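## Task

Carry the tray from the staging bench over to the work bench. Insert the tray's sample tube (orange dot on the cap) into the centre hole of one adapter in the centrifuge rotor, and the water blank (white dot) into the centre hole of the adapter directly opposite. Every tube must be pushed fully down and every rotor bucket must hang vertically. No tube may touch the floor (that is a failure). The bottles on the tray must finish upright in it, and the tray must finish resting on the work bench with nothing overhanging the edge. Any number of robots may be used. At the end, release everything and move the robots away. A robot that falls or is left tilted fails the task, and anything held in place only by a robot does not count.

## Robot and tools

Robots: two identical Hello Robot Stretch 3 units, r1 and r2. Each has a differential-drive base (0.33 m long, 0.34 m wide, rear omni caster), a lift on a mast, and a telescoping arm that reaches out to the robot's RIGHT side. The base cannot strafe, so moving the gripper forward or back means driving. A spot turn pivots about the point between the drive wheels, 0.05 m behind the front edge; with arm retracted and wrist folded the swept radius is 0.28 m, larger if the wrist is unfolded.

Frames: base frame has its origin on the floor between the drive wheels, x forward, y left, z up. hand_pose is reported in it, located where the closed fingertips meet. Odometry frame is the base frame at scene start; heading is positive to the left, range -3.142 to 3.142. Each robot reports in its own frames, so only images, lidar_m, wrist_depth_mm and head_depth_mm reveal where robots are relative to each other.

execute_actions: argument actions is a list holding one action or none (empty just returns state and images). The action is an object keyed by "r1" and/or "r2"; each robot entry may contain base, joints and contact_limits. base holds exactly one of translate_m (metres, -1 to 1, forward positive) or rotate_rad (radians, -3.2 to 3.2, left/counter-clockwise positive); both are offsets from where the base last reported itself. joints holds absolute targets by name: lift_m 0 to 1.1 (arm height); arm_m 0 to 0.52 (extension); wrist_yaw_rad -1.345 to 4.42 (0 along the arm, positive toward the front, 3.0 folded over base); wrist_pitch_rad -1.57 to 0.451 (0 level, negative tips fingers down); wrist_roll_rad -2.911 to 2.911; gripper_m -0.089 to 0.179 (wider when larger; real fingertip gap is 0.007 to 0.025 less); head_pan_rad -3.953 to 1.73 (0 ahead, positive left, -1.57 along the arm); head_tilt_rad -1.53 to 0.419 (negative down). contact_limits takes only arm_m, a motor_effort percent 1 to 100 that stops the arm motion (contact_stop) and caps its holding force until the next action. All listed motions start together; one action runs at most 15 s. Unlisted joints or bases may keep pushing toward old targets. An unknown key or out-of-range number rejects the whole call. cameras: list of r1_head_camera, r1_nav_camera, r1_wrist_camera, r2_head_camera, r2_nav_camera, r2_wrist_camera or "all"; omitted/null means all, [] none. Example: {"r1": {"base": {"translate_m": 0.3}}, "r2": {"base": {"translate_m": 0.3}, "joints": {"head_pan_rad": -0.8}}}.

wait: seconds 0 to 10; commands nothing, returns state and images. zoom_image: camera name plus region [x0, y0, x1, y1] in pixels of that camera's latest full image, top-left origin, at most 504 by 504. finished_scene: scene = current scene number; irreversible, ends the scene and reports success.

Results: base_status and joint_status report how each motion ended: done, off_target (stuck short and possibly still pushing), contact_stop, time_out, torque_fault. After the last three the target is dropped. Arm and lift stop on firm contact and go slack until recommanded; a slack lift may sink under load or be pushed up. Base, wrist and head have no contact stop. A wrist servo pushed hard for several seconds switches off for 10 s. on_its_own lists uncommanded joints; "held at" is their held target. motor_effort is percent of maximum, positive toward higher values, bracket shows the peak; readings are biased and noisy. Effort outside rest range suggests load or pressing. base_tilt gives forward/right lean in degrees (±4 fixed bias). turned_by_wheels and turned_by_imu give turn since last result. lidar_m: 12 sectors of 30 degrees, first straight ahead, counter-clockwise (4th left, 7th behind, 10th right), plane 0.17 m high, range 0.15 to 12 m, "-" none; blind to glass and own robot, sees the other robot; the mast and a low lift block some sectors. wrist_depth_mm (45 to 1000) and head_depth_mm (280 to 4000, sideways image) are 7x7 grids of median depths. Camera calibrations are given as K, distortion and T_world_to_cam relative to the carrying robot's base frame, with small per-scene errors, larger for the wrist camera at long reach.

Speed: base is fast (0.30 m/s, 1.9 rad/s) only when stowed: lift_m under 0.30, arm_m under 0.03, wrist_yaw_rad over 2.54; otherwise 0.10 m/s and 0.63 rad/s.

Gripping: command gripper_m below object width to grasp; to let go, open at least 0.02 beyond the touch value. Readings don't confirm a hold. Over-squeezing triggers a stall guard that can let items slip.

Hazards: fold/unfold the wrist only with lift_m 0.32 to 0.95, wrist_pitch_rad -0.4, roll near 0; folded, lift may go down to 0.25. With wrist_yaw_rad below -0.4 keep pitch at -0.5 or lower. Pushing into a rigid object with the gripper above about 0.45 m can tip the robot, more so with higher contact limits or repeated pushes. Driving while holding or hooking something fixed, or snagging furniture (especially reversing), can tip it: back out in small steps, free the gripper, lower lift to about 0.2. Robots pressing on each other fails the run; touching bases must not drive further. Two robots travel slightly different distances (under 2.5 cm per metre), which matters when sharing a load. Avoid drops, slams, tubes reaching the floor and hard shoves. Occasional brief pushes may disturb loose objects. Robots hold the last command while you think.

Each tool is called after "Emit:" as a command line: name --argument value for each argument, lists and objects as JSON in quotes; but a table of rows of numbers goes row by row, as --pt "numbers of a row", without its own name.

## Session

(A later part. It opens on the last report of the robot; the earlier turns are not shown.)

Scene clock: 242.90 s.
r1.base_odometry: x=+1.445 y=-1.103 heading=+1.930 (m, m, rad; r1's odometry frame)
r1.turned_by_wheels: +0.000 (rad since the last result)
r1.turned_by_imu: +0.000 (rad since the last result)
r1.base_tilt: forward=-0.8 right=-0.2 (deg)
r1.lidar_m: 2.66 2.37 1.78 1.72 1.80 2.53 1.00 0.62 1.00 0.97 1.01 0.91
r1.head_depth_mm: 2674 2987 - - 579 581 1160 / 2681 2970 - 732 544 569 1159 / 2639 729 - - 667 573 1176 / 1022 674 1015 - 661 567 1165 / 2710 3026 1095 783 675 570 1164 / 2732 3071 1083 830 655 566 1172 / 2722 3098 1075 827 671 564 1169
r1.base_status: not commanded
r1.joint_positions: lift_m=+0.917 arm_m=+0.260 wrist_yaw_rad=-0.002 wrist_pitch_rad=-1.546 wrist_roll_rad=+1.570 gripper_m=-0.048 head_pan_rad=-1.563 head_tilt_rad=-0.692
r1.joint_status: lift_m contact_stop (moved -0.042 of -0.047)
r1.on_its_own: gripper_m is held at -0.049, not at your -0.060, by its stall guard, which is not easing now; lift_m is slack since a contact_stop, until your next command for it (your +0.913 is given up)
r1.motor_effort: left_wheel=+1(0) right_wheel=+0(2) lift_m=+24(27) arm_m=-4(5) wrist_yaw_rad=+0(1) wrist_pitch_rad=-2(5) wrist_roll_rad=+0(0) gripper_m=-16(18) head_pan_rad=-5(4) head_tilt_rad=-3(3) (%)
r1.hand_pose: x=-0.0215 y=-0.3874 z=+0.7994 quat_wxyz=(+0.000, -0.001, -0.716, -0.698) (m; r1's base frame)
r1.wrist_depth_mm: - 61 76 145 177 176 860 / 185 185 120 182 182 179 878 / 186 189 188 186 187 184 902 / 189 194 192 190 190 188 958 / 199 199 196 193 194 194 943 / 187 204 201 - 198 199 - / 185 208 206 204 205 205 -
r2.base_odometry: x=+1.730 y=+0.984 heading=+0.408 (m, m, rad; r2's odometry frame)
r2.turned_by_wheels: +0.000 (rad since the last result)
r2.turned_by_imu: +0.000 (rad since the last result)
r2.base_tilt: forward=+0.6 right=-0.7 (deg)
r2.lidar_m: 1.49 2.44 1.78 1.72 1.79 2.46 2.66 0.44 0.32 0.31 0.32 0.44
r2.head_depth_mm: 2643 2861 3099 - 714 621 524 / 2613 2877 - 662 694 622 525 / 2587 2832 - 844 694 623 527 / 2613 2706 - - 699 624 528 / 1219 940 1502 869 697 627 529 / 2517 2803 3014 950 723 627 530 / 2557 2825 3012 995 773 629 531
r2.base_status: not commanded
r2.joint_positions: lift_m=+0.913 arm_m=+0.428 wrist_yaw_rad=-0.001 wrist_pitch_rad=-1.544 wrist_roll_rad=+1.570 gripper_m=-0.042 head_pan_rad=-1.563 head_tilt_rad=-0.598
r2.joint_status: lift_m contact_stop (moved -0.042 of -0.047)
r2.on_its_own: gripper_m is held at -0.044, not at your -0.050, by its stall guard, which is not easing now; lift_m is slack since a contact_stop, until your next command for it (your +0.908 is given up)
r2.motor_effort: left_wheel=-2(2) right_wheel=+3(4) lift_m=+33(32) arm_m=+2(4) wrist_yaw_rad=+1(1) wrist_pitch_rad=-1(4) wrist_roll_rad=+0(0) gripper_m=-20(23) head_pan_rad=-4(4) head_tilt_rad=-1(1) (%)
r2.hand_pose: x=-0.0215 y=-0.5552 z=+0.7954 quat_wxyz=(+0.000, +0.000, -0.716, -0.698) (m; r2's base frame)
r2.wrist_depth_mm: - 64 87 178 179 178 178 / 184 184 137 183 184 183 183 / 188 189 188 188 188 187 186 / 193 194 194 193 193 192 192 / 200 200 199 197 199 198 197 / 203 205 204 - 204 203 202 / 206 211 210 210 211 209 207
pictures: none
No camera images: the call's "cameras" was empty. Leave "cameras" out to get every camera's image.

Emit:
execute_actions --actions '[{"r1":{"joints":{"gripper_m":0.06,"lift_m":0.92}},"r2":{"joints":{"gripper_m":0.06,"lift_m":0.916}}}]' --cameras '[]'

Emit:
execute_actions --actions '[{"r1":{"joints":{"lift_m":1.1,"head_pan_rad":-2.2}},"r2":{"joints":{"lift_m":1.1}}}]' --cameras '["r1_wrist_camera","r1_nav_camera","r1_head_camera"]'

Emit:
execute_actions --actions '[{"r1":{"joints":{"arm_m":0.38,"gripper_m":0.08,"wrist_roll_rad":0}},"r2":{"joints":{"arm_m":0,"head_pan_rad":-0.9}}}]' --cameras '["r1_wrist_camera","r2_nav_camera"]'

Scene clock: 246.10 s.
r1.base_odometry: x=+1.445 y=-1.103 heading=+1.930 (m, m, rad; r1's odometry frame)
r1.turned_by_wheels: +0.000 (rad since the last result)
r1.turned_by_imu: +0.000 (rad since the last result)
r1.base_tilt: forward=-0.7 right=-0.3 (deg)
r1.lidar_m: 2.65 2.37 1.77 1.72 1.80 2.53 1.00 0.62 1.00 0.97 1.02 0.91
r1.head_depth_mm: 2659 2934 - - 578 581 1158 / 2657 2971 - 733 545 569 1160 / 2624 730 - - 668 573 1169 / 1021 676 1016 - 678 560 1165 / 2706 3026 1092 785 674 570 1165 / 2716 3051 1086 833 654 567 1176 / 2737 3066 1074 828 670 564 1174
r1.base_status: not commanded
r1.joint_positions: lift_m=+0.920 arm_m=+0.260 wrist_yaw_rad=-0.002 wrist_pitch_rad=-1.544 wrist_roll_rad=+1.570 gripper_m=+0.060 head_pan_rad=-1.563 head_tilt_rad=-0.692
r1.joint_status: all done
r1.motor_effort: left_wheel=+0(0) right_wheel=+0(0) lift_m=+25(29) arm_m=-4(5) wrist_yaw_rad=+1(1) wrist_pitch_rad=-3(4) wrist_roll_rad=+1(0) gripper_m=+2(80) head_pan_rad=-4(5) head_tilt_rad=-3(3) (%)
r1.hand_pose: x=-0.0215 y=-0.3879 z=+0.8018 quat_wxyz=(+0.000, -0.001, -0.716, -0.698) (m; r1's base frame)
r1.wrist_depth_mm: - 62 76 161 179 178 855 / 184 186 121 183 184 182 920 / 187 192 188 189 188 186 887 / 192 197 196 193 193 191 925 / 202 201 198 196 196 197 943 / 180 206 205 201 203 962 940 / 185 212 210 208 207 - -
r2.base_odometry: x=+1.730 y=+0.984 heading=+0.408 (m, m, rad; r2's odometry frame)
r2.turned_by_wheels: +0.000 (rad since the last result)
r2.turned_by_imu: +0.000 (rad since the last result)
r2.base_tilt: forward=+0.7 right=-0.8 (deg)
r2.lidar_m: 1.49 2.44 1.79 1.72 1.79 2.46 2.67 0.44 0.32 0.31 0.32 0.44
r2.head_depth_mm: 2657 2896 3116 - 724 621 525 / 2631 2858 - 674 691 621 525 / 2583 2797 - 856 696 623 526 / 2579 2735 - - 698 626 529 / 1219 937 1505 868 698 626 530 / 2483 2806 3031 950 722 628 530 / 2570 2795 3003 991 771 630 531
r2.base_status: not commanded
r2.joint_positions: lift_m=+0.916 arm_m=+0.428 wrist_yaw_rad=-0.001 wrist_pitch_rad=-1.542 wrist_roll_rad=+1.570 gripper_m=+0.060 head_pan_rad=-1.563 head_tilt_rad=-0.598
r2.joint_status: all done
r2.motor_effort: left_wheel=-1(2) right_wheel=+0(3) lift_m=+44(46) arm_m=+2(2) wrist_yaw_rad=+1(1) wrist_pitch_rad=-2(2) wrist_roll_rad=+0(0) gripper_m=+1(99) head_pan_rad=-4(3) head_tilt_rad=-1(2) (%)
r2.hand_pose: x=-0.0215 y=-0.5557 z=+0.7974 quat_wxyz=(+0.000, +0.000, -0.717, -0.697) (m; r2's base frame)
r2.wrist_depth_mm: - 64 87 179 180 179 178 / 184 184 137 183 185 183 182 / 188 189 189 189 189 187 187 / 193 194 194 194 194 193 191 / 201 199 198 199 199 199 197 / 203 205 - 205 - 204 202 / 205 212 211 211 210 210 209
pictures: none
No camera images: the call's "cameras" was empty. Leave "cameras" out to get every camera's image.

Scene clock: 248.60 s.
r1.base_odometry: x=+1.445 y=-1.103 heading=+1.930 (m, m, rad; r1's odometry frame)
r1.turned_by_wheels: +0.000 (rad since the last result)
r1.turned_by_imu: +0.000 (rad since the last result)
r1.base_tilt: forward=-0.7 right=-0.2 (deg)
r1.lidar_m: 2.66 2.37 1.77 1.72 1.80 2.53 1.00 0.62 1.00 0.97 1.02 0.91
r1.head_depth_mm: - 1258 1101 1105 760 1186 1232 / - 1142 1204 858 710 1071 1200 / - 3723 2769 852 687 1355 1217 / - 3569 1106 846 683 614 1212 / 3144 3367 1099 838 677 582 1207 / 2859 3203 1087 832 566 567 1154 / 2722 3017 1072 796 578 550 517
r1.base_status: not commanded
r1.joint_positions: lift_m=+1.100 arm_m=+0.260 wrist_yaw_rad=-0.002 wrist_pitch_rad=-1.544 wrist_roll_rad=+1.570 gripper_m=+0.060 head_pan_rad=-2.193 head_tilt_rad=-0.692
r1.joint_status: all done
r1.motor_effort: left_wheel=+0(0) right_wheel=-1(0) lift_m=+26(26) arm_m=-4(4) wrist_yaw_rad=+1(1) wrist_pitch_rad=-3(3) wrist_roll_rad=+0(1) gripper_m=+1(2) head_pan_rad=-5(52) head_tilt_rad=-3(3) (%)
r1.hand_pose: x=-0.0215 y=-0.3879 z=+0.9818 quat_wxyz=(+0.000, -0.001, -0.716, -0.698) (m; r1's base frame)
r1.wrist_depth_mm: 345 314 185 294 347 - - / 368 303 332 269 356 - - / 372 311 366 370 365 - - / 391 377 378 375 371 - - / 398 321 391 386 387 - - / 363 363 370 390 393 - - / 374 356 415 404 408 - -
r2.base_odometry: x=+1.730 y=+0.984 heading=+0.408 (m, m, rad; r2's odometry frame)
r2.turned_by_wheels: +0.000 (rad since the last result)
r2.turned_by_imu: +0.000 (rad since the last result)
r2.base_tilt: forward=+0.6 right=-0.8 (deg)
r2.lidar_m: 1.49 2.43 1.79 1.72 1.78 2.45 2.66 0.44 0.32 0.31 0.32 0.44
r2.head_depth_mm: 2661 2871 3111 967 761 620 525 / 2653 2871 3074 936 693 621 526 / - 2792 3008 866 696 624 526 / - - 3042 865 701 624 528 / 1253 2787 2978 869 699 626 529 / 2587 2830 2980 950 722 626 530 / 2576 2790 3041 993 773 627 531
r2.base_status: not commanded
r2.joint_positions: lift_m=+1.099 arm_m=+0.428 wrist_yaw_rad=-0.001 wrist_pitch_rad=-1.542 wrist_roll_rad=+1.570 gripper_m=+0.060 head_pan_rad=-1.563 head_tilt_rad=-0.598
r2.joint_status: all done
r2.motor_effort: left_wheel=-1(1) right_wheel=+0(0) lift_m=+46(50) arm_m=+2(2) wrist_yaw_rad=+1(1) wrist_pitch_rad=-2(2) wrist_roll_rad=+0(0) gripper_m=-1(1) head_pan_rad=-4(4) head_tilt_rad=-1(1) (%)
r2.hand_pose: x=-0.0215 y=-0.5557 z=+0.9813 quat_wxyz=(+0.000, +0.000, -0.717, -0.697) (m; r2's base frame)
r2.wrist_depth_mm: 309 300 187 347 352 347 351 / 365 335 233 356 358 356 - / 291 313 372 368 371 364 - / 382 361 379 376 376 376 - / 389 335 390 389 387 384 - / 323 339 - 400 - 397 - / 420 349 367 409 410 409 -
pictures: r1_head_camera (sideways: a quarter turn clockwise sets it upright), r1_nav_camera (sideways: a quarter turn counterclockwise sets it upright), r1_wrist_camera
camera_calibration (this result's frames):
r1_head_camera: T_world_to_cam=[[0.330399, 0.532308, -0.779413, 1.03677], [0.815236, -0.577091, -0.0485453, 0.0595669], [-0.475633, -0.619366, -0.624627, 0.77708], [0, 0, 0, 1]] pos_world=[-0.0215045, -0.0362093, 1.29635]
r1_nav_camera: T_world_to_cam=[[-0.380477, -0.507456, 0.773127, -0.963622], [-0.82197, 0.568673, -0.0312546, 0.0976885], [-0.423796, -0.647379, -0.633481, 0.787689], [0, 0, 0, 1]] pos_world=[0.0474807, -0.0346156, 1.24704]
r1_wrist_camera: T_world_to_cam=[[0.0191537, 0.99893, -0.0420871, 0.434905], [0.988862, -0.0127128, 0.148293, -0.0946116], [0.147599, -0.0444587, -0.988048, 1.11525], [0, 0, 0, 1]] pos_world=[-0.0793812, -0.386061, 1.13425]
Images, in order (width x height): r1_head_camera 896x504, r1_nav_camera 672x504, r1_wrist_camera 644x364.

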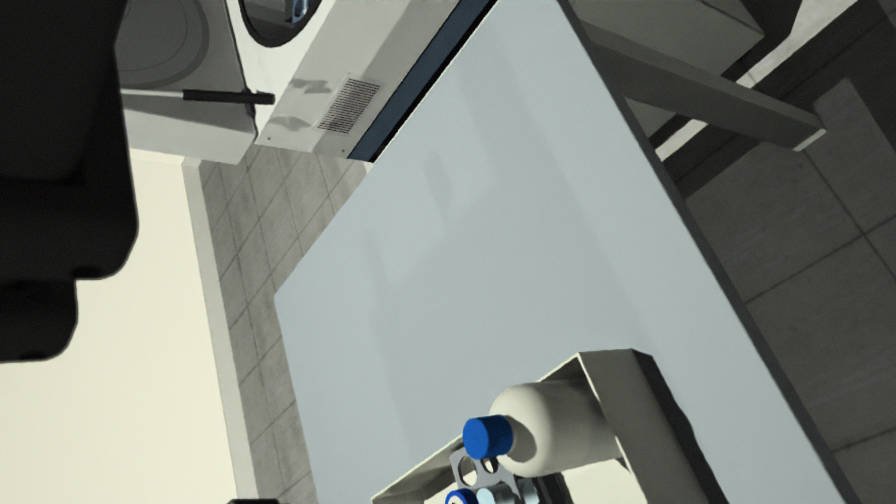

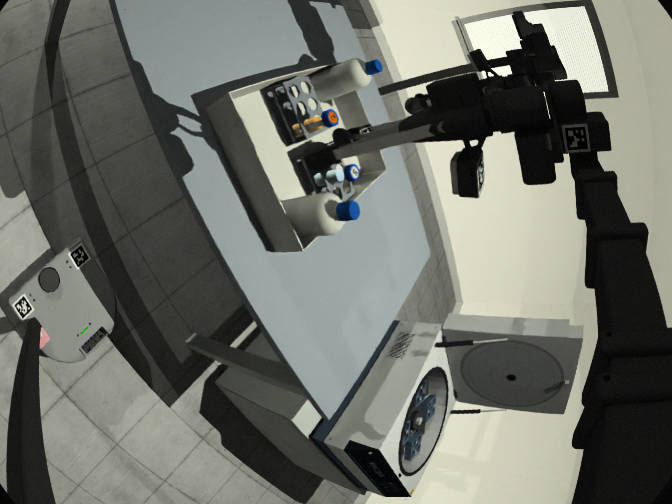

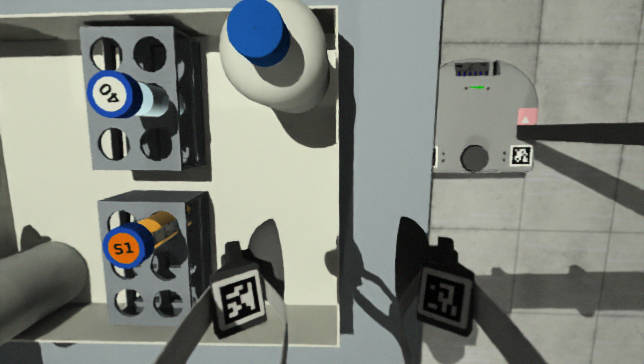

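Scene clock: 252.93 s.
r1.base_odometry: x=+1.445 y=-1.103 heading=+1.930 (m, m, rad; r1's odometry frame)
r1.turned_by_wheels: +0.000 (rad since the last result)
r1.turned_by_imu: +0.000 (rad since the last result)
r1.base_tilt: forward=-0.7 right=-0.3 (deg)
r1.lidar_m: 2.66 2.37 1.78 1.73 1.81 2.53 1.00 0.63 1.00 0.97 1.02 0.91
r1.head_depth_mm: - 1255 1100 1104 757 1185 1227 / - 1143 1206 860 709 1071 1197 / - 3776 2785 853 686 1355 1209 / - 3563 1108 846 683 615 1213 / 3115 3344 1096 838 679 583 1211 / 2930 3202 1087 832 566 566 1155 / 2721 2992 1075 790 579 551 517
r1.base_status: not commanded
r1.joint_positions: lift_m=+1.100 arm_m=+0.380 wrist_yaw_rad=-0.001 wrist_pitch_rad=-1.544 wrist_roll_rad=+0.007 gripper_m=+0.080 head_pan_rad=-2.193 head_tilt_rad=-0.692
r1.joint_status: all done
r1.motor_effort: left_wheel=-1(0) right_wheel=+0(0) lift_m=+26(26) arm_m=+4(5) wrist_yaw_rad=+1(1) wrist_pitch_rad=-3(3) wrist_roll_rad=-3(5) gripper_m=+2(72) head_pan_rad=-5(5) head_tilt_rad=-3(3) (%)
r1.hand_pose: x=-0.0216 y=-0.5072 z=+0.9818 quat_wxyz=(+0.505, +0.491, -0.508, -0.496) (m; r1's base frame)
r1.wrist_depth_mm: 357 355 352 351 349 348 349 / 365 366 331 350 336 337 356 / 374 368 313 310 307 306 364 / 380 379 377 370 370 365 368 / 386 386 376 379 374 373 377 / 398 398 - 388 382 254 382 / 406 409 406 394 404 242 396
r2.base_odometry: x=+1.730 y=+0.984 heading=+0.408 (m, m, rad; r2's odometry frame)
r2.turned_by_wheels: +0.000 (rad since the last result)
r2.turned_by_imu: +0.000 (rad since the last result)
r2.base_tilt: forward=+0.8 right=-0.8 (deg)
r2.lidar_m: 1.50 2.43 1.79 1.72 1.79 2.45 2.66 0.44 0.32 0.31 0.32 0.44
r2.head_depth_mm: 2644 2912 3023 970 758 620 526 / 2793 3059 3181 975 760 621 526 / 2921 3230 3322 981 761 625 527 / 3146 3473 3326 978 763 625 566 / 3332 3629 1329 1265 767 626 1232 / 3124 3270 1349 1172 769 645 956 / 2749 2933 1411 1038 769 764 1237
r2.base_status: not commanded
r2.joint_positions: lift_m=+1.099 arm_m=+0.000 wrist_yaw_rad=+0.000 wrist_pitch_rad=-1.542 wrist_roll_rad=+1.570 gripper_m=+0.060 head_pan_rad=-0.907 head_tilt_rad=-0.598
r2.joint_status: all done
r2.motor_effort: left_wheel=-1(1) right_wheel=+0(0) lift_m=+46(46) arm_m=-1(3) wrist_yaw_rad=+0(0) wrist_pitch_rad=-2(2) wrist_roll_rad=+0(0) gripper_m=+1(0) head_pan_rad=+4(51) head_tilt_rad=-1(1) (%)
r2.hand_pose: x=-0.0215 y=-0.1281 z=+0.9813 quat_wxyz=(+0.001, +0.000, -0.717, -0.697) (m; r2's base frame)
r2.wrist_depth_mm: 357 358 - - - - - / 367 368 - - - - - / 378 377 - - - - - / 388 385 - - - - - / 398 394 - - - - - / 410 407 - - - - - / 422 423 - - - - -
pictures: r1_wrist_camera, r2_nav_camera (sideways: a quarter turn counterclockwise sets it upright)
camera_calibration (this result's frames):
r1_wrist_camera: T_world_to_cam=[[-0.999547, 0.0256702, -0.015688, 0.012546], [0.0235447, 0.992098, 0.123233, 0.417395], [0.0187274, 0.122808, -0.992254, 1.19616], [0, 0, 0, 1]] pos_world=[-0.0196881, -0.561317, 1.13565]
r2_nav_camera: T_world_to_cam=[[0.345605, -0.406916, 0.845563, -1.06352], [-0.763207, -0.646153, 0.000991373, 0.0547993], [0.545959, -0.645682, -0.533875, 0.651384], [0, 0, 0, 1]] pos_world=[0.0537508, 0.0232336, 1.24697]
Images, in order (width x height): r1_wrist_camera 644x364, r2_nav_camera 672x504.

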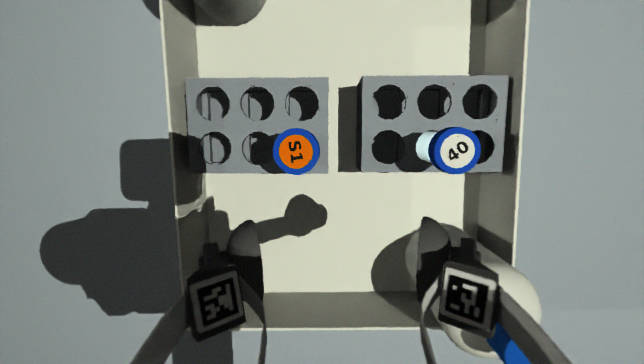

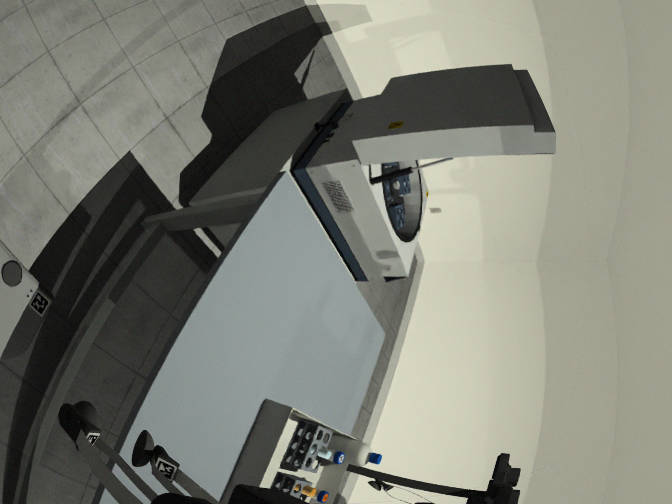

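Emit:
execute_actions --actions '[{"r1":{"base":{"translate_m":0.023},"joints":{"arm_m":0.428,"lift_m":1.05,"gripper_m":0.075,"head_pan_rad":-1.57,"head_tilt_rad":-0.55}},"r2":{"base":{"translate_m":0.35},"joints":{"head_pan_rad":-1.2}}}]' --cameras '["r1_wrist_camera","r1_head_camera","r2_head_camera"]'

Scene clock: 259.73 s.
r1.base_odometry: x=+1.437 y=-1.081 heading=+1.930 (m, m, rad; r1's odometry frame)
r1.turned_by_wheels: +0.000 (rad since the last result)
r1.turned_by_imu: +0.000 (rad since the last result)
r1.base_tilt: forward=-0.7 right=-0.3 (deg)
r1.lidar_m: 2.63 2.37 1.77 1.72 1.81 2.53 1.01 0.65 1.00 0.97 1.02 0.89
r1.head_depth_mm: 1135 - 3188 1070 809 545 543 / 2520 2927 3135 1057 679 542 540 / 2620 - 3151 1056 729 636 536 / 2643 2946 3157 1035 704 632 533 / 2639 2940 3180 795 719 628 530 / 2656 2904 3199 1018 775 610 527 / 2696 2937 3187 1008 773 622 525
r1.base_status: done
r1.joint_positions: lift_m=+1.050 arm_m=+0.428 wrist_yaw_rad=-0.001 wrist_pitch_rad=-1.545 wrist_roll_rad=+0.007 gripper_m=+0.075 head_pan_rad=-1.577 head_tilt_rad=-0.557
r1.joint_status: all done
r1.motor_effort: left_wheel=+0(2) right_wheel=-1(2) lift_m=+21(21) arm_m=+5(6) wrist_yaw_rad=+0(1) wrist_pitch_rad=-3(3) wrist_roll_rad=-3(3) gripper_m=+0(33) head_pan_rad=+5(52) head_tilt_rad=+2(13) (%)
r1.hand_pose: x=-0.0216 y=-0.5551 z=+0.9321 quat_wxyz=(+0.504, +0.492, -0.508, -0.496) (m; r1's base frame)
r1.wrist_depth_mm: 311 312 226 301 298 303 273 / 321 313 312 306 306 307 274 / 323 318 306 317 315 291 308 / 332 327 266 263 288 262 318 / 339 336 273 208 319 204 325 / 345 342 - 335 333 315 337 / 350 348 346 340 341 257 339
r2.base_odometry: x=+2.052 y=+1.123 heading=+0.408 (m, m, rad; r2's odometry frame)
r2.turned_by_wheels: +0.000 (rad since the last result)
r2.turned_by_imu: +0.001 (rad since the last result)
r2.base_tilt: forward=+0.7 right=-0.9 (deg)
r2.lidar_m: 2.23 2.32 1.78 1.72 1.78 2.45 1.21 0.44 0.32 0.31 0.32 0.54
r2.head_depth_mm: 2500 2700 2946 972 757 - - / 2604 2810 3040 973 761 638 - / 2647 2920 3066 976 760 623 527 / 2756 2991 3173 2387 787 624 528 / 2813 3046 3299 1159 1072 891 529 / 2962 3213 3363 980 980 878 803 / 3000 3334 3371 1023 803 825 815
r2.base_status: done
r2.joint_positions: lift_m=+1.099 arm_m=+0.000 wrist_yaw_rad=+0.000 wrist_pitch_rad=-1.542 wrist_roll_rad=+1.570 gripper_m=+0.060 head_pan_rad=-1.193 head_tilt_rad=-0.598
r2.joint_status: all done
r2.motor_effort: left_wheel=+0(5) right_wheel=-2(3) lift_m=+47(47) arm_m=-1(1) wrist_yaw_rad=+0(1) wrist_pitch_rad=-2(2) wrist_roll_rad=+0(0) gripper_m=+1(0) head_pan_rad=-4(32) head_tilt_rad=-1(1) (%)
r2.hand_pose: x=-0.0215 y=-0.1281 z=+0.9813 quat_wxyz=(+0.001, +0.000, -0.717, -0.697) (m; r2's base frame)
r2.wrist_depth_mm: 360 359 - - - - - / 368 369 - - - - - / 379 375 - - - - - / 388 388 - - - - - / 400 395 - - - - - / 410 408 - - - - - / 426 418 979 - - - -
pictures: r1_head_camera (sideways: a quarter turn clockwise sets it upright), r1_wrist_camera, r2_head_camera (sideways: a quarter turn clockwise sets it upright)
camera_calibration (this result's frames):
r1_head_camera: T_world_to_cam=[[-0.0383595, 0.514624, -0.856557, 1.1396], [0.998779, -0.00696485, -0.0489131, 0.0589347], [-0.0311377, -0.857388, -0.513728, 0.630091], [0, 0, 0, 1]] pos_world=[0.00447122, -0.0458219, 1.30271]
r1_wrist_camera: T_world_to_cam=[[-0.999553, 0.0254698, -0.0156644, 0.0128601], [0.023335, 0.992012, 0.123963, 0.470219], [0.0186966, 0.123542, -0.992163, 1.15302], [0, 0, 0, 1]] pos_world=[-0.0196757, -0.609237, 1.08589]
r2_head_camera: T_world_to_cam=[[-0.17176, 0.510239, -0.842707, 1.1109], [0.94158, 0.33658, 0.0118792, -0.0192523], [0.2897, -0.791436, -0.538241, 0.651561], [0, 0, 0, 1]] pos_world=[0.0201787, -0.044676, 1.28709]
Images, in order (width x height): r1_head_camera 896x504, r1_wrist_camera 644x364, r2_head_camera 896x504.

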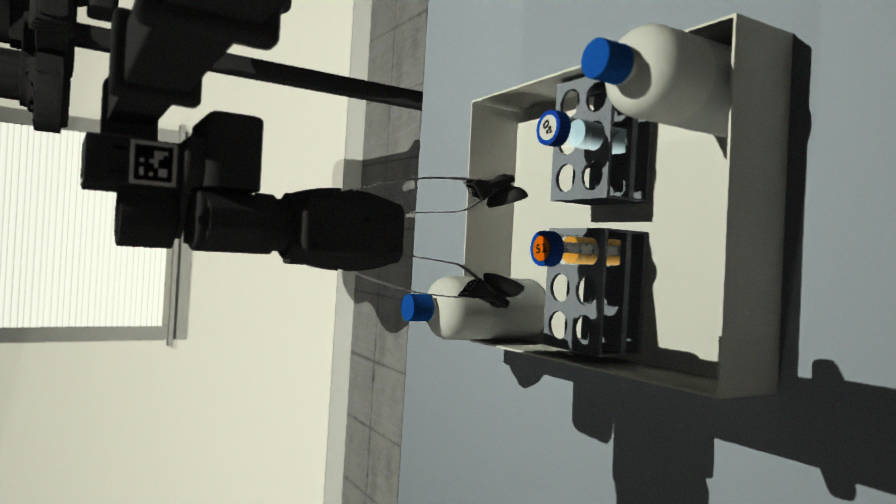

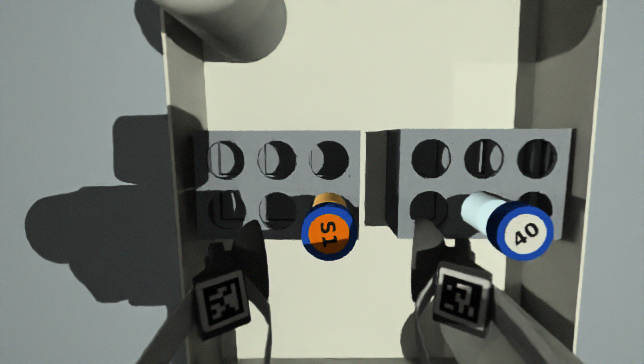

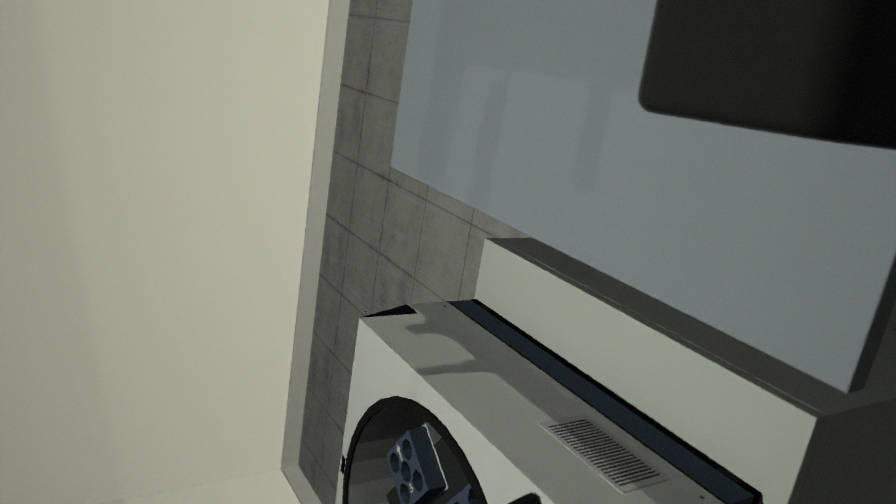

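Emit:
execute_actions --actions '[{"r1":{"joints":{"lift_m":0.995}}}]' --cameras '["r1_wrist_camera","r1_head_camera"]'

Emit:
execute_actions --actions '[{"r1":{"joints":{"gripper_m":0.0}}}]' --cameras '["r1_wrist_camera","r1_head_camera"]'

Scene clock: 262.70 s.
r1.base_odometry: x=+1.437 y=-1.081 heading=+1.930 (m, m, rad; r1's odometry frame)
r1.turned_by_wheels: +0.000 (rad since the last result)
r1.turned_by_imu: +0.000 (rad since the last result)
r1.base_tilt: forward=-0.7 right=-0.3 (deg)
r1.lidar_m: 2.63 2.37 1.77 1.72 1.80 2.53 1.00 0.64 1.00 0.97 1.02 0.89
r1.head_depth_mm: 1142 1328 - 1024 808 545 542 / 2568 2813 3191 1064 681 542 539 / 2648 2807 3266 1030 729 637 536 / 2655 2862 3173 871 704 634 533 / 2645 2918 3165 787 714 628 531 / 2686 2952 3203 1022 776 610 527 / 2704 2969 3183 1010 770 625 524
r1.base_status: not commanded
r1.joint_positions: lift_m=+0.995 arm_m=+0.428 wrist_yaw_rad=-0.001 wrist_pitch_rad=-1.545 wrist_roll_rad=+0.007 gripper_m=+0.075 head_pan_rad=-1.577 head_tilt_rad=-0.557
r1.joint_status: all done
r1.motor_effort: left_wheel=+0(0) right_wheel=-1(1) lift_m=+21(20) arm_m=+4(5) wrist_yaw_rad=+0(1) wrist_pitch_rad=-2(3) wrist_roll_rad=-2(3) gripper_m=+0(0) head_pan_rad=+5(5) head_tilt_rad=+3(2) (%)
r1.hand_pose: x=-0.0216 y=-0.5551 z=+0.8771 quat_wxyz=(+0.504, +0.492, -0.508, -0.496) (m; r1's base frame)
r1.wrist_depth_mm: 257 219 227 255 251 249 234 / 264 234 258 258 255 254 235 / 270 216 236 204 260 230 204 / 275 216 209 209 256 209 207 / 281 214 244 198 269 202 177 / 284 283 - 153 280 276 150 / 294 289 289 285 283 256 234
r2.base_odometry: x=+2.052 y=+1.123 heading=+0.408 (m, m, rad; r2's odometry frame)
r2.turned_by_wheels: +0.000 (rad since the last result)
r2.turned_by_imu: +0.000 (rad since the last result)
r2.base_tilt: forward=+0.7 right=-0.8 (deg)
r2.lidar_m: 2.23 2.32 1.78 1.72 1.78 2.45 1.20 0.44 0.32 0.31 0.32 0.54
r2.head_depth_mm: 2494 2732 2931 969 759 - - / 2567 2805 3018 979 760 640 - / 2647 2891 3138 980 761 624 528 / 2750 2995 3172 2385 789 627 529 / 2842 3114 3280 1160 1073 890 529 / 2917 3167 3315 977 980 881 806 / 3018 3303 3387 1022 808 828 818
r2.base_status: not commanded
r2.joint_positions: lift_m=+1.099 arm_m=+0.000 wrist_yaw_rad=+0.000 wrist_pitch_rad=-1.542 wrist_roll_rad=+1.570 gripper_m=+0.060 head_pan_rad=-1.193 head_tilt_rad=-0.598
r2.joint_status: not commanded
r2.motor_effort: left_wheel=+0(0) right_wheel=-2(2) lift_m=+46(46) arm_m=-1(1) wrist_yaw_rad=+0(0) wrist_pitch_rad=-2(2) wrist_roll_rad=+0(0) gripper_m=+0(0) head_pan_rad=-4(4) head_tilt_rad=-1(1) (%)
r2.hand_pose: x=-0.0215 y=-0.1281 z=+0.9813 quat_wxyz=(+0.001, +0.000, -0.717, -0.697) (m; r2's base frame)
r2.wrist_depth_mm: 356 356 - - - - - / 370 365 - - - - - / 377 375 - - - - - / 387 386 - - - - - / 396 395 - - - - - / 410 408 - - - - - / 422 420 970 - - - -
pictures: r1_head_camera (sideways: a quarter turn clockwise sets it upright), r1_wrist_camera
camera_calibration (this result's frames):
r1_head_camera: T_world_to_cam=[[-0.0383739, 0.514622, -0.856558, 1.1396], [0.998779, -0.00693695, -0.0489131, 0.0589347], [-0.0311136, -0.857389, -0.513727, 0.630089], [0, 0, 0, 1]] pos_world=[0.0044725, -0.045822, 1.30271]
r1_wrist_camera: T_world_to_cam=[[-0.999553, 0.0254702, -0.0156644, 0.011999], [0.0233353, 0.992012, 0.123963, 0.477039], [0.0186967, 0.123542, -0.992163, 1.09846], [0, 0, 0, 1]] pos_world=[-0.0196757, -0.609241, 1.0309]
Images, in order (width x height): r1_head_camera 896x504, r1_wrist_camera 644x364.

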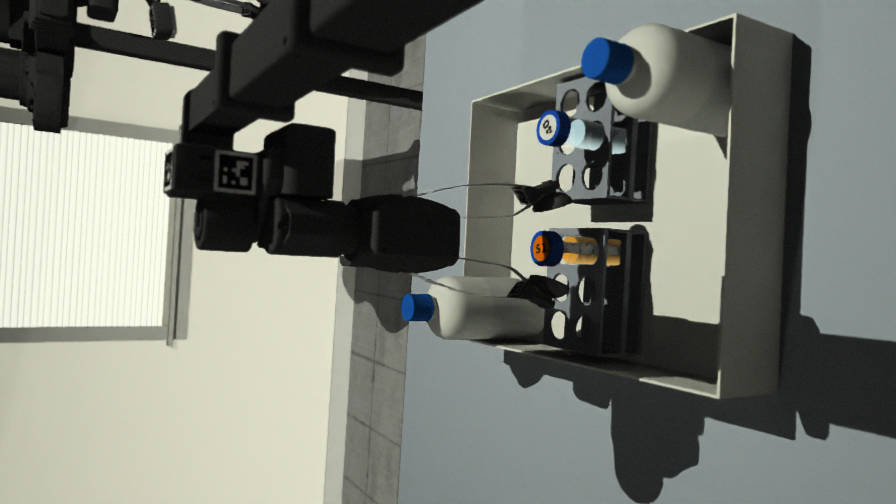

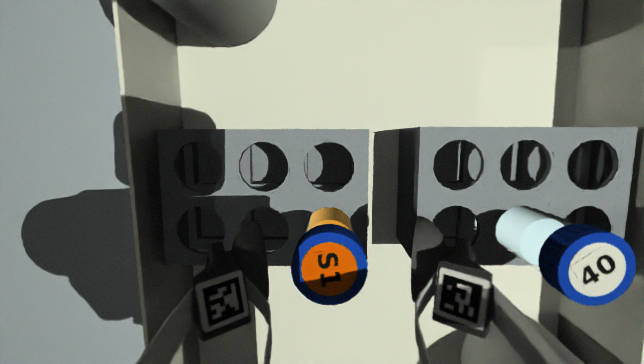

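Scene clock: 263.93 s.
r1.base_odometry: x=+1.437 y=-1.081 heading=+1.930 (m, m, rad; r1's odometry frame)
r1.turned_by_wheels: +0.000 (rad since the last result)
r1.turned_by_imu: +0.000 (rad since the last result)
r1.base_tilt: forward=-0.7 right=-0.3 (deg)
r1.lidar_m: 2.63 2.37 1.78 1.72 1.81 2.53 1.00 0.64 1.00 0.97 1.02 0.89
r1.head_depth_mm: 1145 1323 - 1021 809 544 542 / 2571 2816 3189 1064 680 542 539 / 2645 2810 3267 1048 731 637 537 / 2641 2842 3157 871 693 632 532 / 2673 2925 3203 784 719 628 530 / 2663 2966 3198 1020 777 610 527 / 2674 2933 3202 1009 771 623 525
r1.base_status: not commanded
r1.joint_positions: lift_m=+0.995 arm_m=+0.428 wrist_yaw_rad=-0.001 wrist_pitch_rad=-1.545 wrist_roll_rad=+0.007 gripper_m=+0.001 head_pan_rad=-1.577 head_tilt_rad=-0.557
r1.joint_status: all done
r1.motor_effort: left_wheel=+1(1) right_wheel=-1(1) lift_m=+22(21) arm_m=+5(5) wrist_yaw_rad=+0(0) wrist_pitch_rad=-2(2) wrist_roll_rad=-2(3) gripper_m=-12(85) head_pan_rad=+5(5) head_tilt_rad=+2(2) (%)
r1.hand_pose: x=-0.0216 y=-0.5551 z=+0.8771 quat_wxyz=(+0.504, +0.492, -0.508, -0.496) (m; r1's base frame)
r1.wrist_depth_mm: 257 218 227 251 250 248 232 / 263 235 259 256 256 254 236 / 268 217 236 206 257 232 206 / 274 214 210 209 254 206 206 / 281 229 246 172 255 204 178 / 283 282 278 151 - 276 150 / 296 289 285 286 285 251 228
r2.base_odometry: x=+2.052 y=+1.123 heading=+0.408 (m, m, rad; r2's odometry frame)
r2.turned_by_wheels: +0.000 (rad since the last result)
r2.turned_by_imu: +0.000 (rad since the last result)
r2.base_tilt: forward=+0.8 right=-0.8 (deg)
r2.lidar_m: 2.23 2.32 1.78 1.72 1.79 2.45 1.21 0.44 0.32 0.31 0.32 0.54
r2.head_depth_mm: 2514 2749 2945 973 757 - - / 2602 2836 3007 972 760 638 - / 2692 2911 3082 977 758 623 528 / 2754 3009 3127 2391 787 625 528 / 2832 3112 3268 1155 1072 890 530 / 2942 3177 3341 976 978 879 806 / 2970 3278 3372 1021 803 827 817
r2.base_status: not commanded
r2.joint_positions: lift_m=+1.099 arm_m=+0.000 wrist_yaw_rad=+0.000 wrist_pitch_rad=-1.542 wrist_roll_rad=+1.570 gripper_m=+0.060 head_pan_rad=-1.193 head_tilt_rad=-0.598
r2.joint_status: not commanded
r2.motor_effort: left_wheel=+0(0) right_wheel=-1(1) lift_m=+46(46) arm_m=-1(1) wrist_yaw_rad=+0(0) wrist_pitch_rad=-2(2) wrist_roll_rad=+0(0) gripper_m=+1(1) head_pan_rad=-3(4) head_tilt_rad=-2(1) (%)
r2.hand_pose: x=-0.0215 y=-0.1281 z=+0.9813 quat_wxyz=(+0.001, +0.000, -0.717, -0.697) (m; r2's base frame)
r2.wrist_depth_mm: 358 355 - - - - - / 368 365 - - - - - / 377 376 - - - - - / 387 385 - - - - - / 396 397 - - - - - / 411 405 - - - - - / 419 420 958 - - - -
pictures: r1_head_camera (sideways: a quarter turn clockwise sets it upright), r1_wrist_camera
camera_calibration (this result's frames):
r1_head_camera: T_world_to_cam=[[-0.0383742, 0.514621, -0.856558, 1.1396], [0.998779, -0.00693636, -0.0489131, 0.0589347], [-0.0311131, -0.857389, -0.513727, 0.630089], [0, 0, 0, 1]] pos_world=[0.00447253, -0.045822, 1.30271]
r1_wrist_camera: T_world_to_cam=[[-0.999553, 0.0254706, -0.0156644, 0.011999], [0.0233357, 0.992012, 0.123964, 0.477041], [0.0186967, 0.123543, -0.992163, 1.09845], [0, 0, 0, 1]] pos_world=[-0.0196758, -0.609241, 1.03089]
Images, in order (width x height): r1_head_camera 896x504, r1_wrist_camera 644x364.

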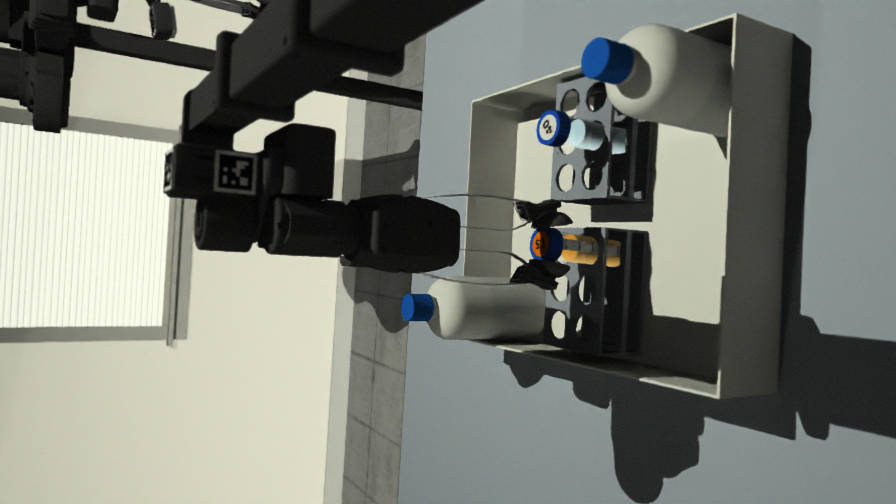

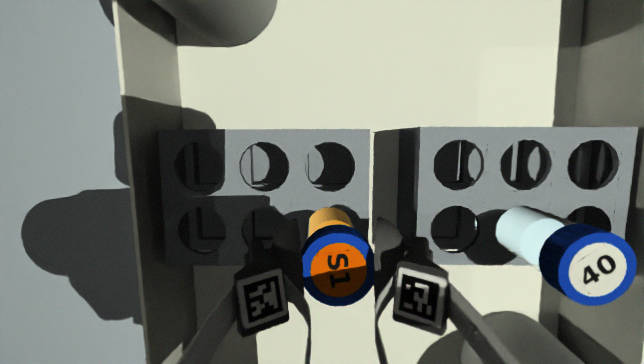

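Emit:
execute_actions --actions '[{"r1":{"joints":{"lift_m":1.1,"gripper_m":-0.015}}}]' --cameras '["r1_wrist_camera","r1_head_camera"]'

Emit:
execute_actions --actions '[{"r1":{"joints":{"arm_m":0.5}}}]' --cameras '["r1_wrist_camera","r1_head_camera","r2_head_camera"]'

Scene clock: 268.53 s.
r1.base_odometry: x=+1.437 y=-1.081 heading=+1.930 (m, m, rad; r1's odometry frame)
r1.turned_by_wheels: +0.000 (rad since the last result)
r1.turned_by_imu: +0.000 (rad since the last result)
r1.base_tilt: forward=-0.8 right=-0.3 (deg)
r1.lidar_m: 2.63 2.37 1.77 1.72 1.80 2.52 1.00 0.64 1.00 0.97 1.02 0.89
r1.head_depth_mm: - 1345 3169 1074 811 545 542 / 2700 2935 3128 1065 680 542 539 / - 2924 3183 1053 728 638 536 / 2642 2906 3212 878 715 633 532 / 2658 2946 3182 789 720 629 531 / 2662 2945 3210 1016 776 609 527 / 2671 2959 3192 1009 769 625 526
r1.base_status: not commanded
r1.joint_positions: lift_m=+1.100 arm_m=+0.428 wrist_yaw_rad=-0.001 wrist_pitch_rad=-1.545 wrist_roll_rad=+0.007 gripper_m=-0.014 head_pan_rad=-1.577 head_tilt_rad=-0.557
r1.joint_status: all done
r1.motor_effort: left_wheel=+1(0) right_wheel=-1(1) lift_m=+26(29) arm_m=+5(5) wrist_yaw_rad=+1(0) wrist_pitch_rad=-3(3) wrist_roll_rad=-3(3) gripper_m=-16(73) head_pan_rad=+5(5) head_tilt_rad=+2(2) (%)
r1.hand_pose: x=-0.0216 y=-0.5551 z=+0.9818 quat_wxyz=(+0.504, +0.492, -0.508, -0.496) (m; r1's base frame)
r1.wrist_depth_mm: 358 358 231 349 345 342 346 / 365 360 351 363 357 352 356 / 373 378 361 364 357 309 361 / 378 375 338 314 315 308 372 / 388 385 377 172 382 333 379 / 396 395 385 149 378 339 385 / 404 404 367 381 360 256 392
r2.base_odometry: x=+2.052 y=+1.123 heading=+0.408 (m, m, rad; r2's odometry frame)
r2.turned_by_wheels: +0.000 (rad since the last result)
r2.turned_by_imu: +0.000 (rad since the last result)
r2.base_tilt: forward=+0.7 right=-0.9 (deg)
r2.lidar_m: 2.23 2.32 1.78 1.72 1.79 2.45 1.21 0.44 0.32 0.31 0.32 0.54
r2.head_depth_mm: 2519 2721 2949 973 757 - - / 2591 2799 3006 972 758 639 - / 2644 2894 3106 981 762 623 527 / 2724 2974 3160 2358 790 626 528 / 2834 3091 3301 1155 1070 890 530 / 2921 3219 3357 979 980 877 805 / 3018 3286 3360 1019 806 830 816
r2.base_status: not commanded
r2.joint_positions: lift_m=+1.099 arm_m=+0.000 wrist_yaw_rad=+0.000 wrist_pitch_rad=-1.542 wrist_roll_rad=+1.570 gripper_m=+0.060 head_pan_rad=-1.193 head_tilt_rad=-0.598
r2.joint_status: not commanded
r2.motor_effort: left_wheel=+0(0) right_wheel=-2(2) lift_m=+46(46) arm_m=-1(2) wrist_yaw_rad=+0(1) wrist_pitch_rad=-2(2) wrist_roll_rad=+0(0) gripper_m=+1(0) head_pan_rad=-4(4) head_tilt_rad=+0(1) (%)
r2.hand_pose: x=-0.0215 y=-0.1281 z=+0.9813 quat_wxyz=(+0.001, +0.000, -0.717, -0.697) (m; r2's base frame)
r2.wrist_depth_mm: 359 354 - - - - - / 370 367 - - - - - / 379 376 - - - - - / 387 388 - - - - - / 400 396 - - - - - / 408 409 - - - - - / 423 420 973 - - - -
pictures: r1_head_camera (sideways: a quarter turn clockwise sets it upright), r1_wrist_camera
camera_calibration (this result's frames):
r1_head_camera: T_world_to_cam=[[-0.0383779, 0.51462, -0.856559, 1.1396], [0.998779, -0.00692927, -0.0489131, 0.0589347], [-0.031107, -0.85739, -0.513726, 0.630088], [0, 0, 0, 1]] pos_world=[0.00447286, -0.045822, 1.30271]
r1_wrist_camera: T_world_to_cam=[[-0.999553, 0.0254705, -0.0156644, 0.0136393], [0.0233356, 0.992012, 0.123963, 0.464062], [0.0186967, 0.123542, -0.992163, 1.20234], [0, 0, 0, 1]] pos_world=[-0.0196758, -0.609243, 1.1356]
Images, in order (width x height): r1_head_camera 896x504, r1_wrist_camera 644x364.

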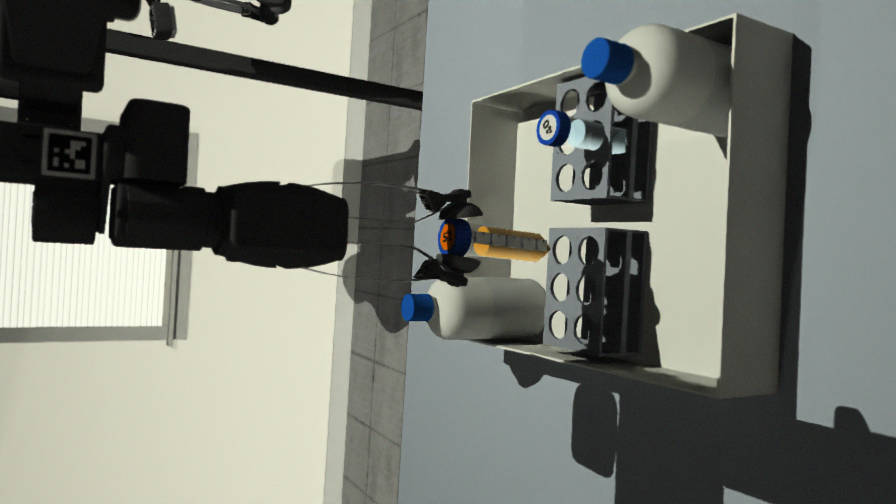

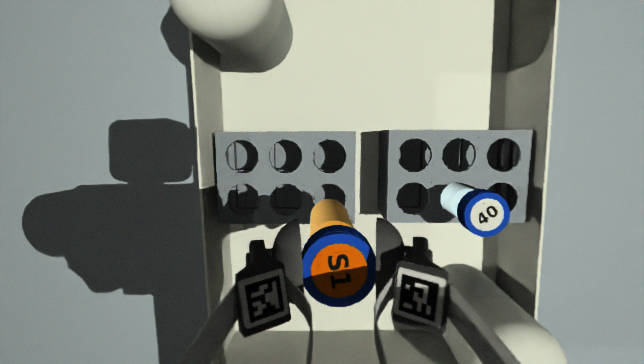

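Scene clock: 270.27 s.
r1.base_odometry: x=+1.437 y=-1.081 heading=+1.930 (m, m, rad; r1's odometry frame)
r1.turned_by_wheels: +0.000 (rad since the last result)
r1.turned_by_imu: +0.000 (rad since the last result)
r1.base_tilt: forward=-0.7 right=-0.3 (deg)
r1.lidar_m: 2.64 2.37 1.77 1.73 1.80 2.53 1.00 0.64 1.00 0.97 1.02 0.89
r1.head_depth_mm: - 1355 3179 1072 807 545 541 / 2688 2895 3140 1064 680 542 538 / - 2957 3203 1049 731 637 536 / 2652 2870 3242 855 725 633 534 / 2651 2906 3193 786 720 628 531 / 2671 2907 3190 1021 777 610 528 / 2697 2953 3187 1008 770 623 525
r1.base_status: not commanded
r1.joint_positions: lift_m=+1.100 arm_m=+0.500 wrist_yaw_rad=-0.001 wrist_pitch_rad=-1.545 wrist_roll_rad=+0.007 gripper_m=-0.014 head_pan_rad=-1.577 head_tilt_rad=-0.557
r1.joint_status: all done
r1.motor_effort: left_wheel=+0(1) right_wheel=-1(1) lift_m=+26(26) arm_m=+5(6) wrist_yaw_rad=+0(1) wrist_pitch_rad=-3(3) wrist_roll_rad=-3(3) gripper_m=-16(17) head_pan_rad=+5(5) head_tilt_rad=+2(3) (%)
r1.hand_pose: x=-0.0216 y=-0.6271 z=+0.9818 quat_wxyz=(+0.504, +0.492, -0.508, -0.496) (m; r1's base frame)
r1.wrist_depth_mm: 360 360 353 348 347 345 344 / 366 362 210 361 352 354 359 / 374 369 237 367 359 358 368 / 382 377 373 366 370 340 371 / 392 384 329 172 319 314 384 / 397 396 386 150 310 320 390 / 413 395 399 401 393 338 397
r2.base_odometry: x=+2.052 y=+1.123 heading=+0.408 (m, m, rad; r2's odometry frame)
r2.turned_by_wheels: +0.000 (rad since the last result)
r2.turned_by_imu: +0.000 (rad since the last result)
r2.base_tilt: forward=+0.8 right=-0.8 (deg)
r2.lidar_m: 2.23 2.31 1.78 1.72 1.79 2.45 1.21 0.44 0.32 0.31 0.32 0.54
r2.head_depth_mm: 2508 2737 2946 969 757 - - / 2575 2799 3028 976 759 640 - / 2662 2866 3106 981 761 623 528 / 2753 2999 3177 2389 788 623 529 / 2837 3082 3280 1160 1074 891 529 / 2918 3216 3364 979 978 879 804 / 3005 3338 3345 1023 807 828 817
r2.base_status: not commanded
r2.joint_positions: lift_m=+1.099 arm_m=+0.000 wrist_yaw_rad=+0.000 wrist_pitch_rad=-1.542 wrist_roll_rad=+1.570 gripper_m=+0.060 head_pan_rad=-1.193 head_tilt_rad=-0.598
r2.joint_status: not commanded
r2.motor_effort: left_wheel=+0(0) right_wheel=-2(2) lift_m=+46(47) arm_m=-1(1) wrist_yaw_rad=+0(1) wrist_pitch_rad=-2(2) wrist_roll_rad=+0(0) gripper_m=+0(0) head_pan_rad=-4(4) head_tilt_rad=-1(1) (%)
r2.hand_pose: x=-0.0215 y=-0.1281 z=+0.9813 quat_wxyz=(+0.001, +0.000, -0.717, -0.697) (m; r2's base frame)
r2.wrist_depth_mm: 359 358 - - - - - / 368 368 - - - - - / 379 374 - - - - - / 387 388 - - - - - / 397 395 - - - - - / 411 407 - - - - - / 421 423 957 - - - -
pictures: r1_head_camera (sideways: a quarter turn clockwise sets it upright), r1_wrist_camera, r2_head_camera (sideways: a quarter turn clockwise sets it upright)
camera_calibration (this result's frames):
r1_head_camera: T_world_to_cam=[[-0.0384151, 0.514462, -0.856652, 1.13972], [0.998779, -0.00686776, -0.048913, 0.0589346], [-0.0310472, -0.857485, -0.513571, 0.629885], [0, 0, 0, 1]] pos_world=[0.00447609, -0.045822, 1.30272]
r1_wrist_camera: T_world_to_cam=[[-0.999553, 0.025445, -0.0156642, 0.0154566], [0.0233104, 0.992013, 0.123963, 0.535486], [0.0186933, 0.123543, -0.992163, 1.21123], [0, 0, 0, 1]] pos_world=[-0.0196746, -0.681241, 1.1356]
r2_head_camera: T_world_to_cam=[[-0.17176, 0.510239, -0.842707, 1.1109], [0.94158, 0.33658, 0.0118792, -0.0192523], [0.2897, -0.791436, -0.538241, 0.651561], [0, 0, 0, 1]] pos_world=[0.0201787, -0.044676, 1.28709]
Images, in order (width x height): r1_head_camera 896x504, r1_wrist_camera 644x364, r2_head_camera 896x504.

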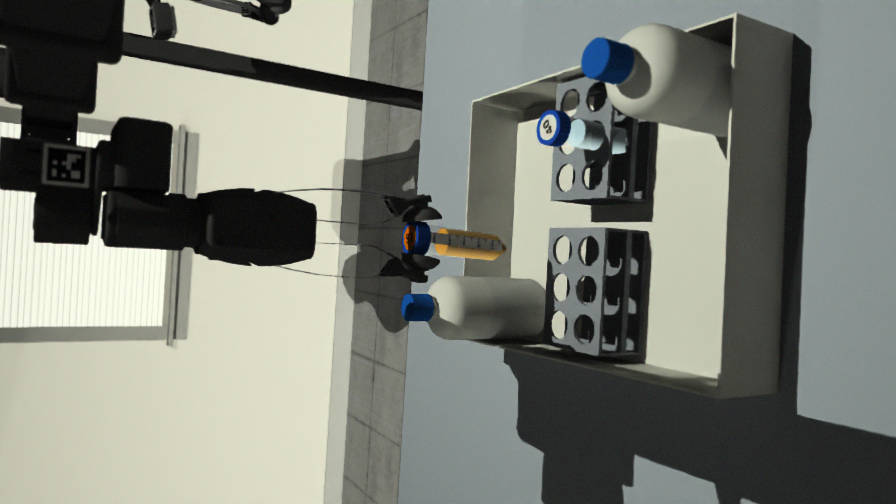

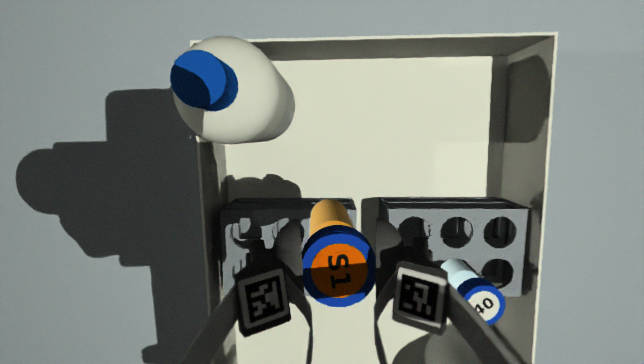

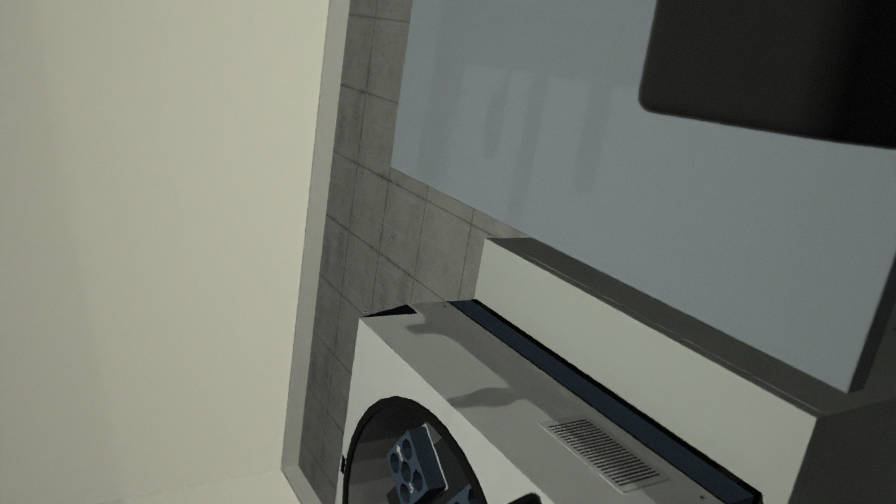

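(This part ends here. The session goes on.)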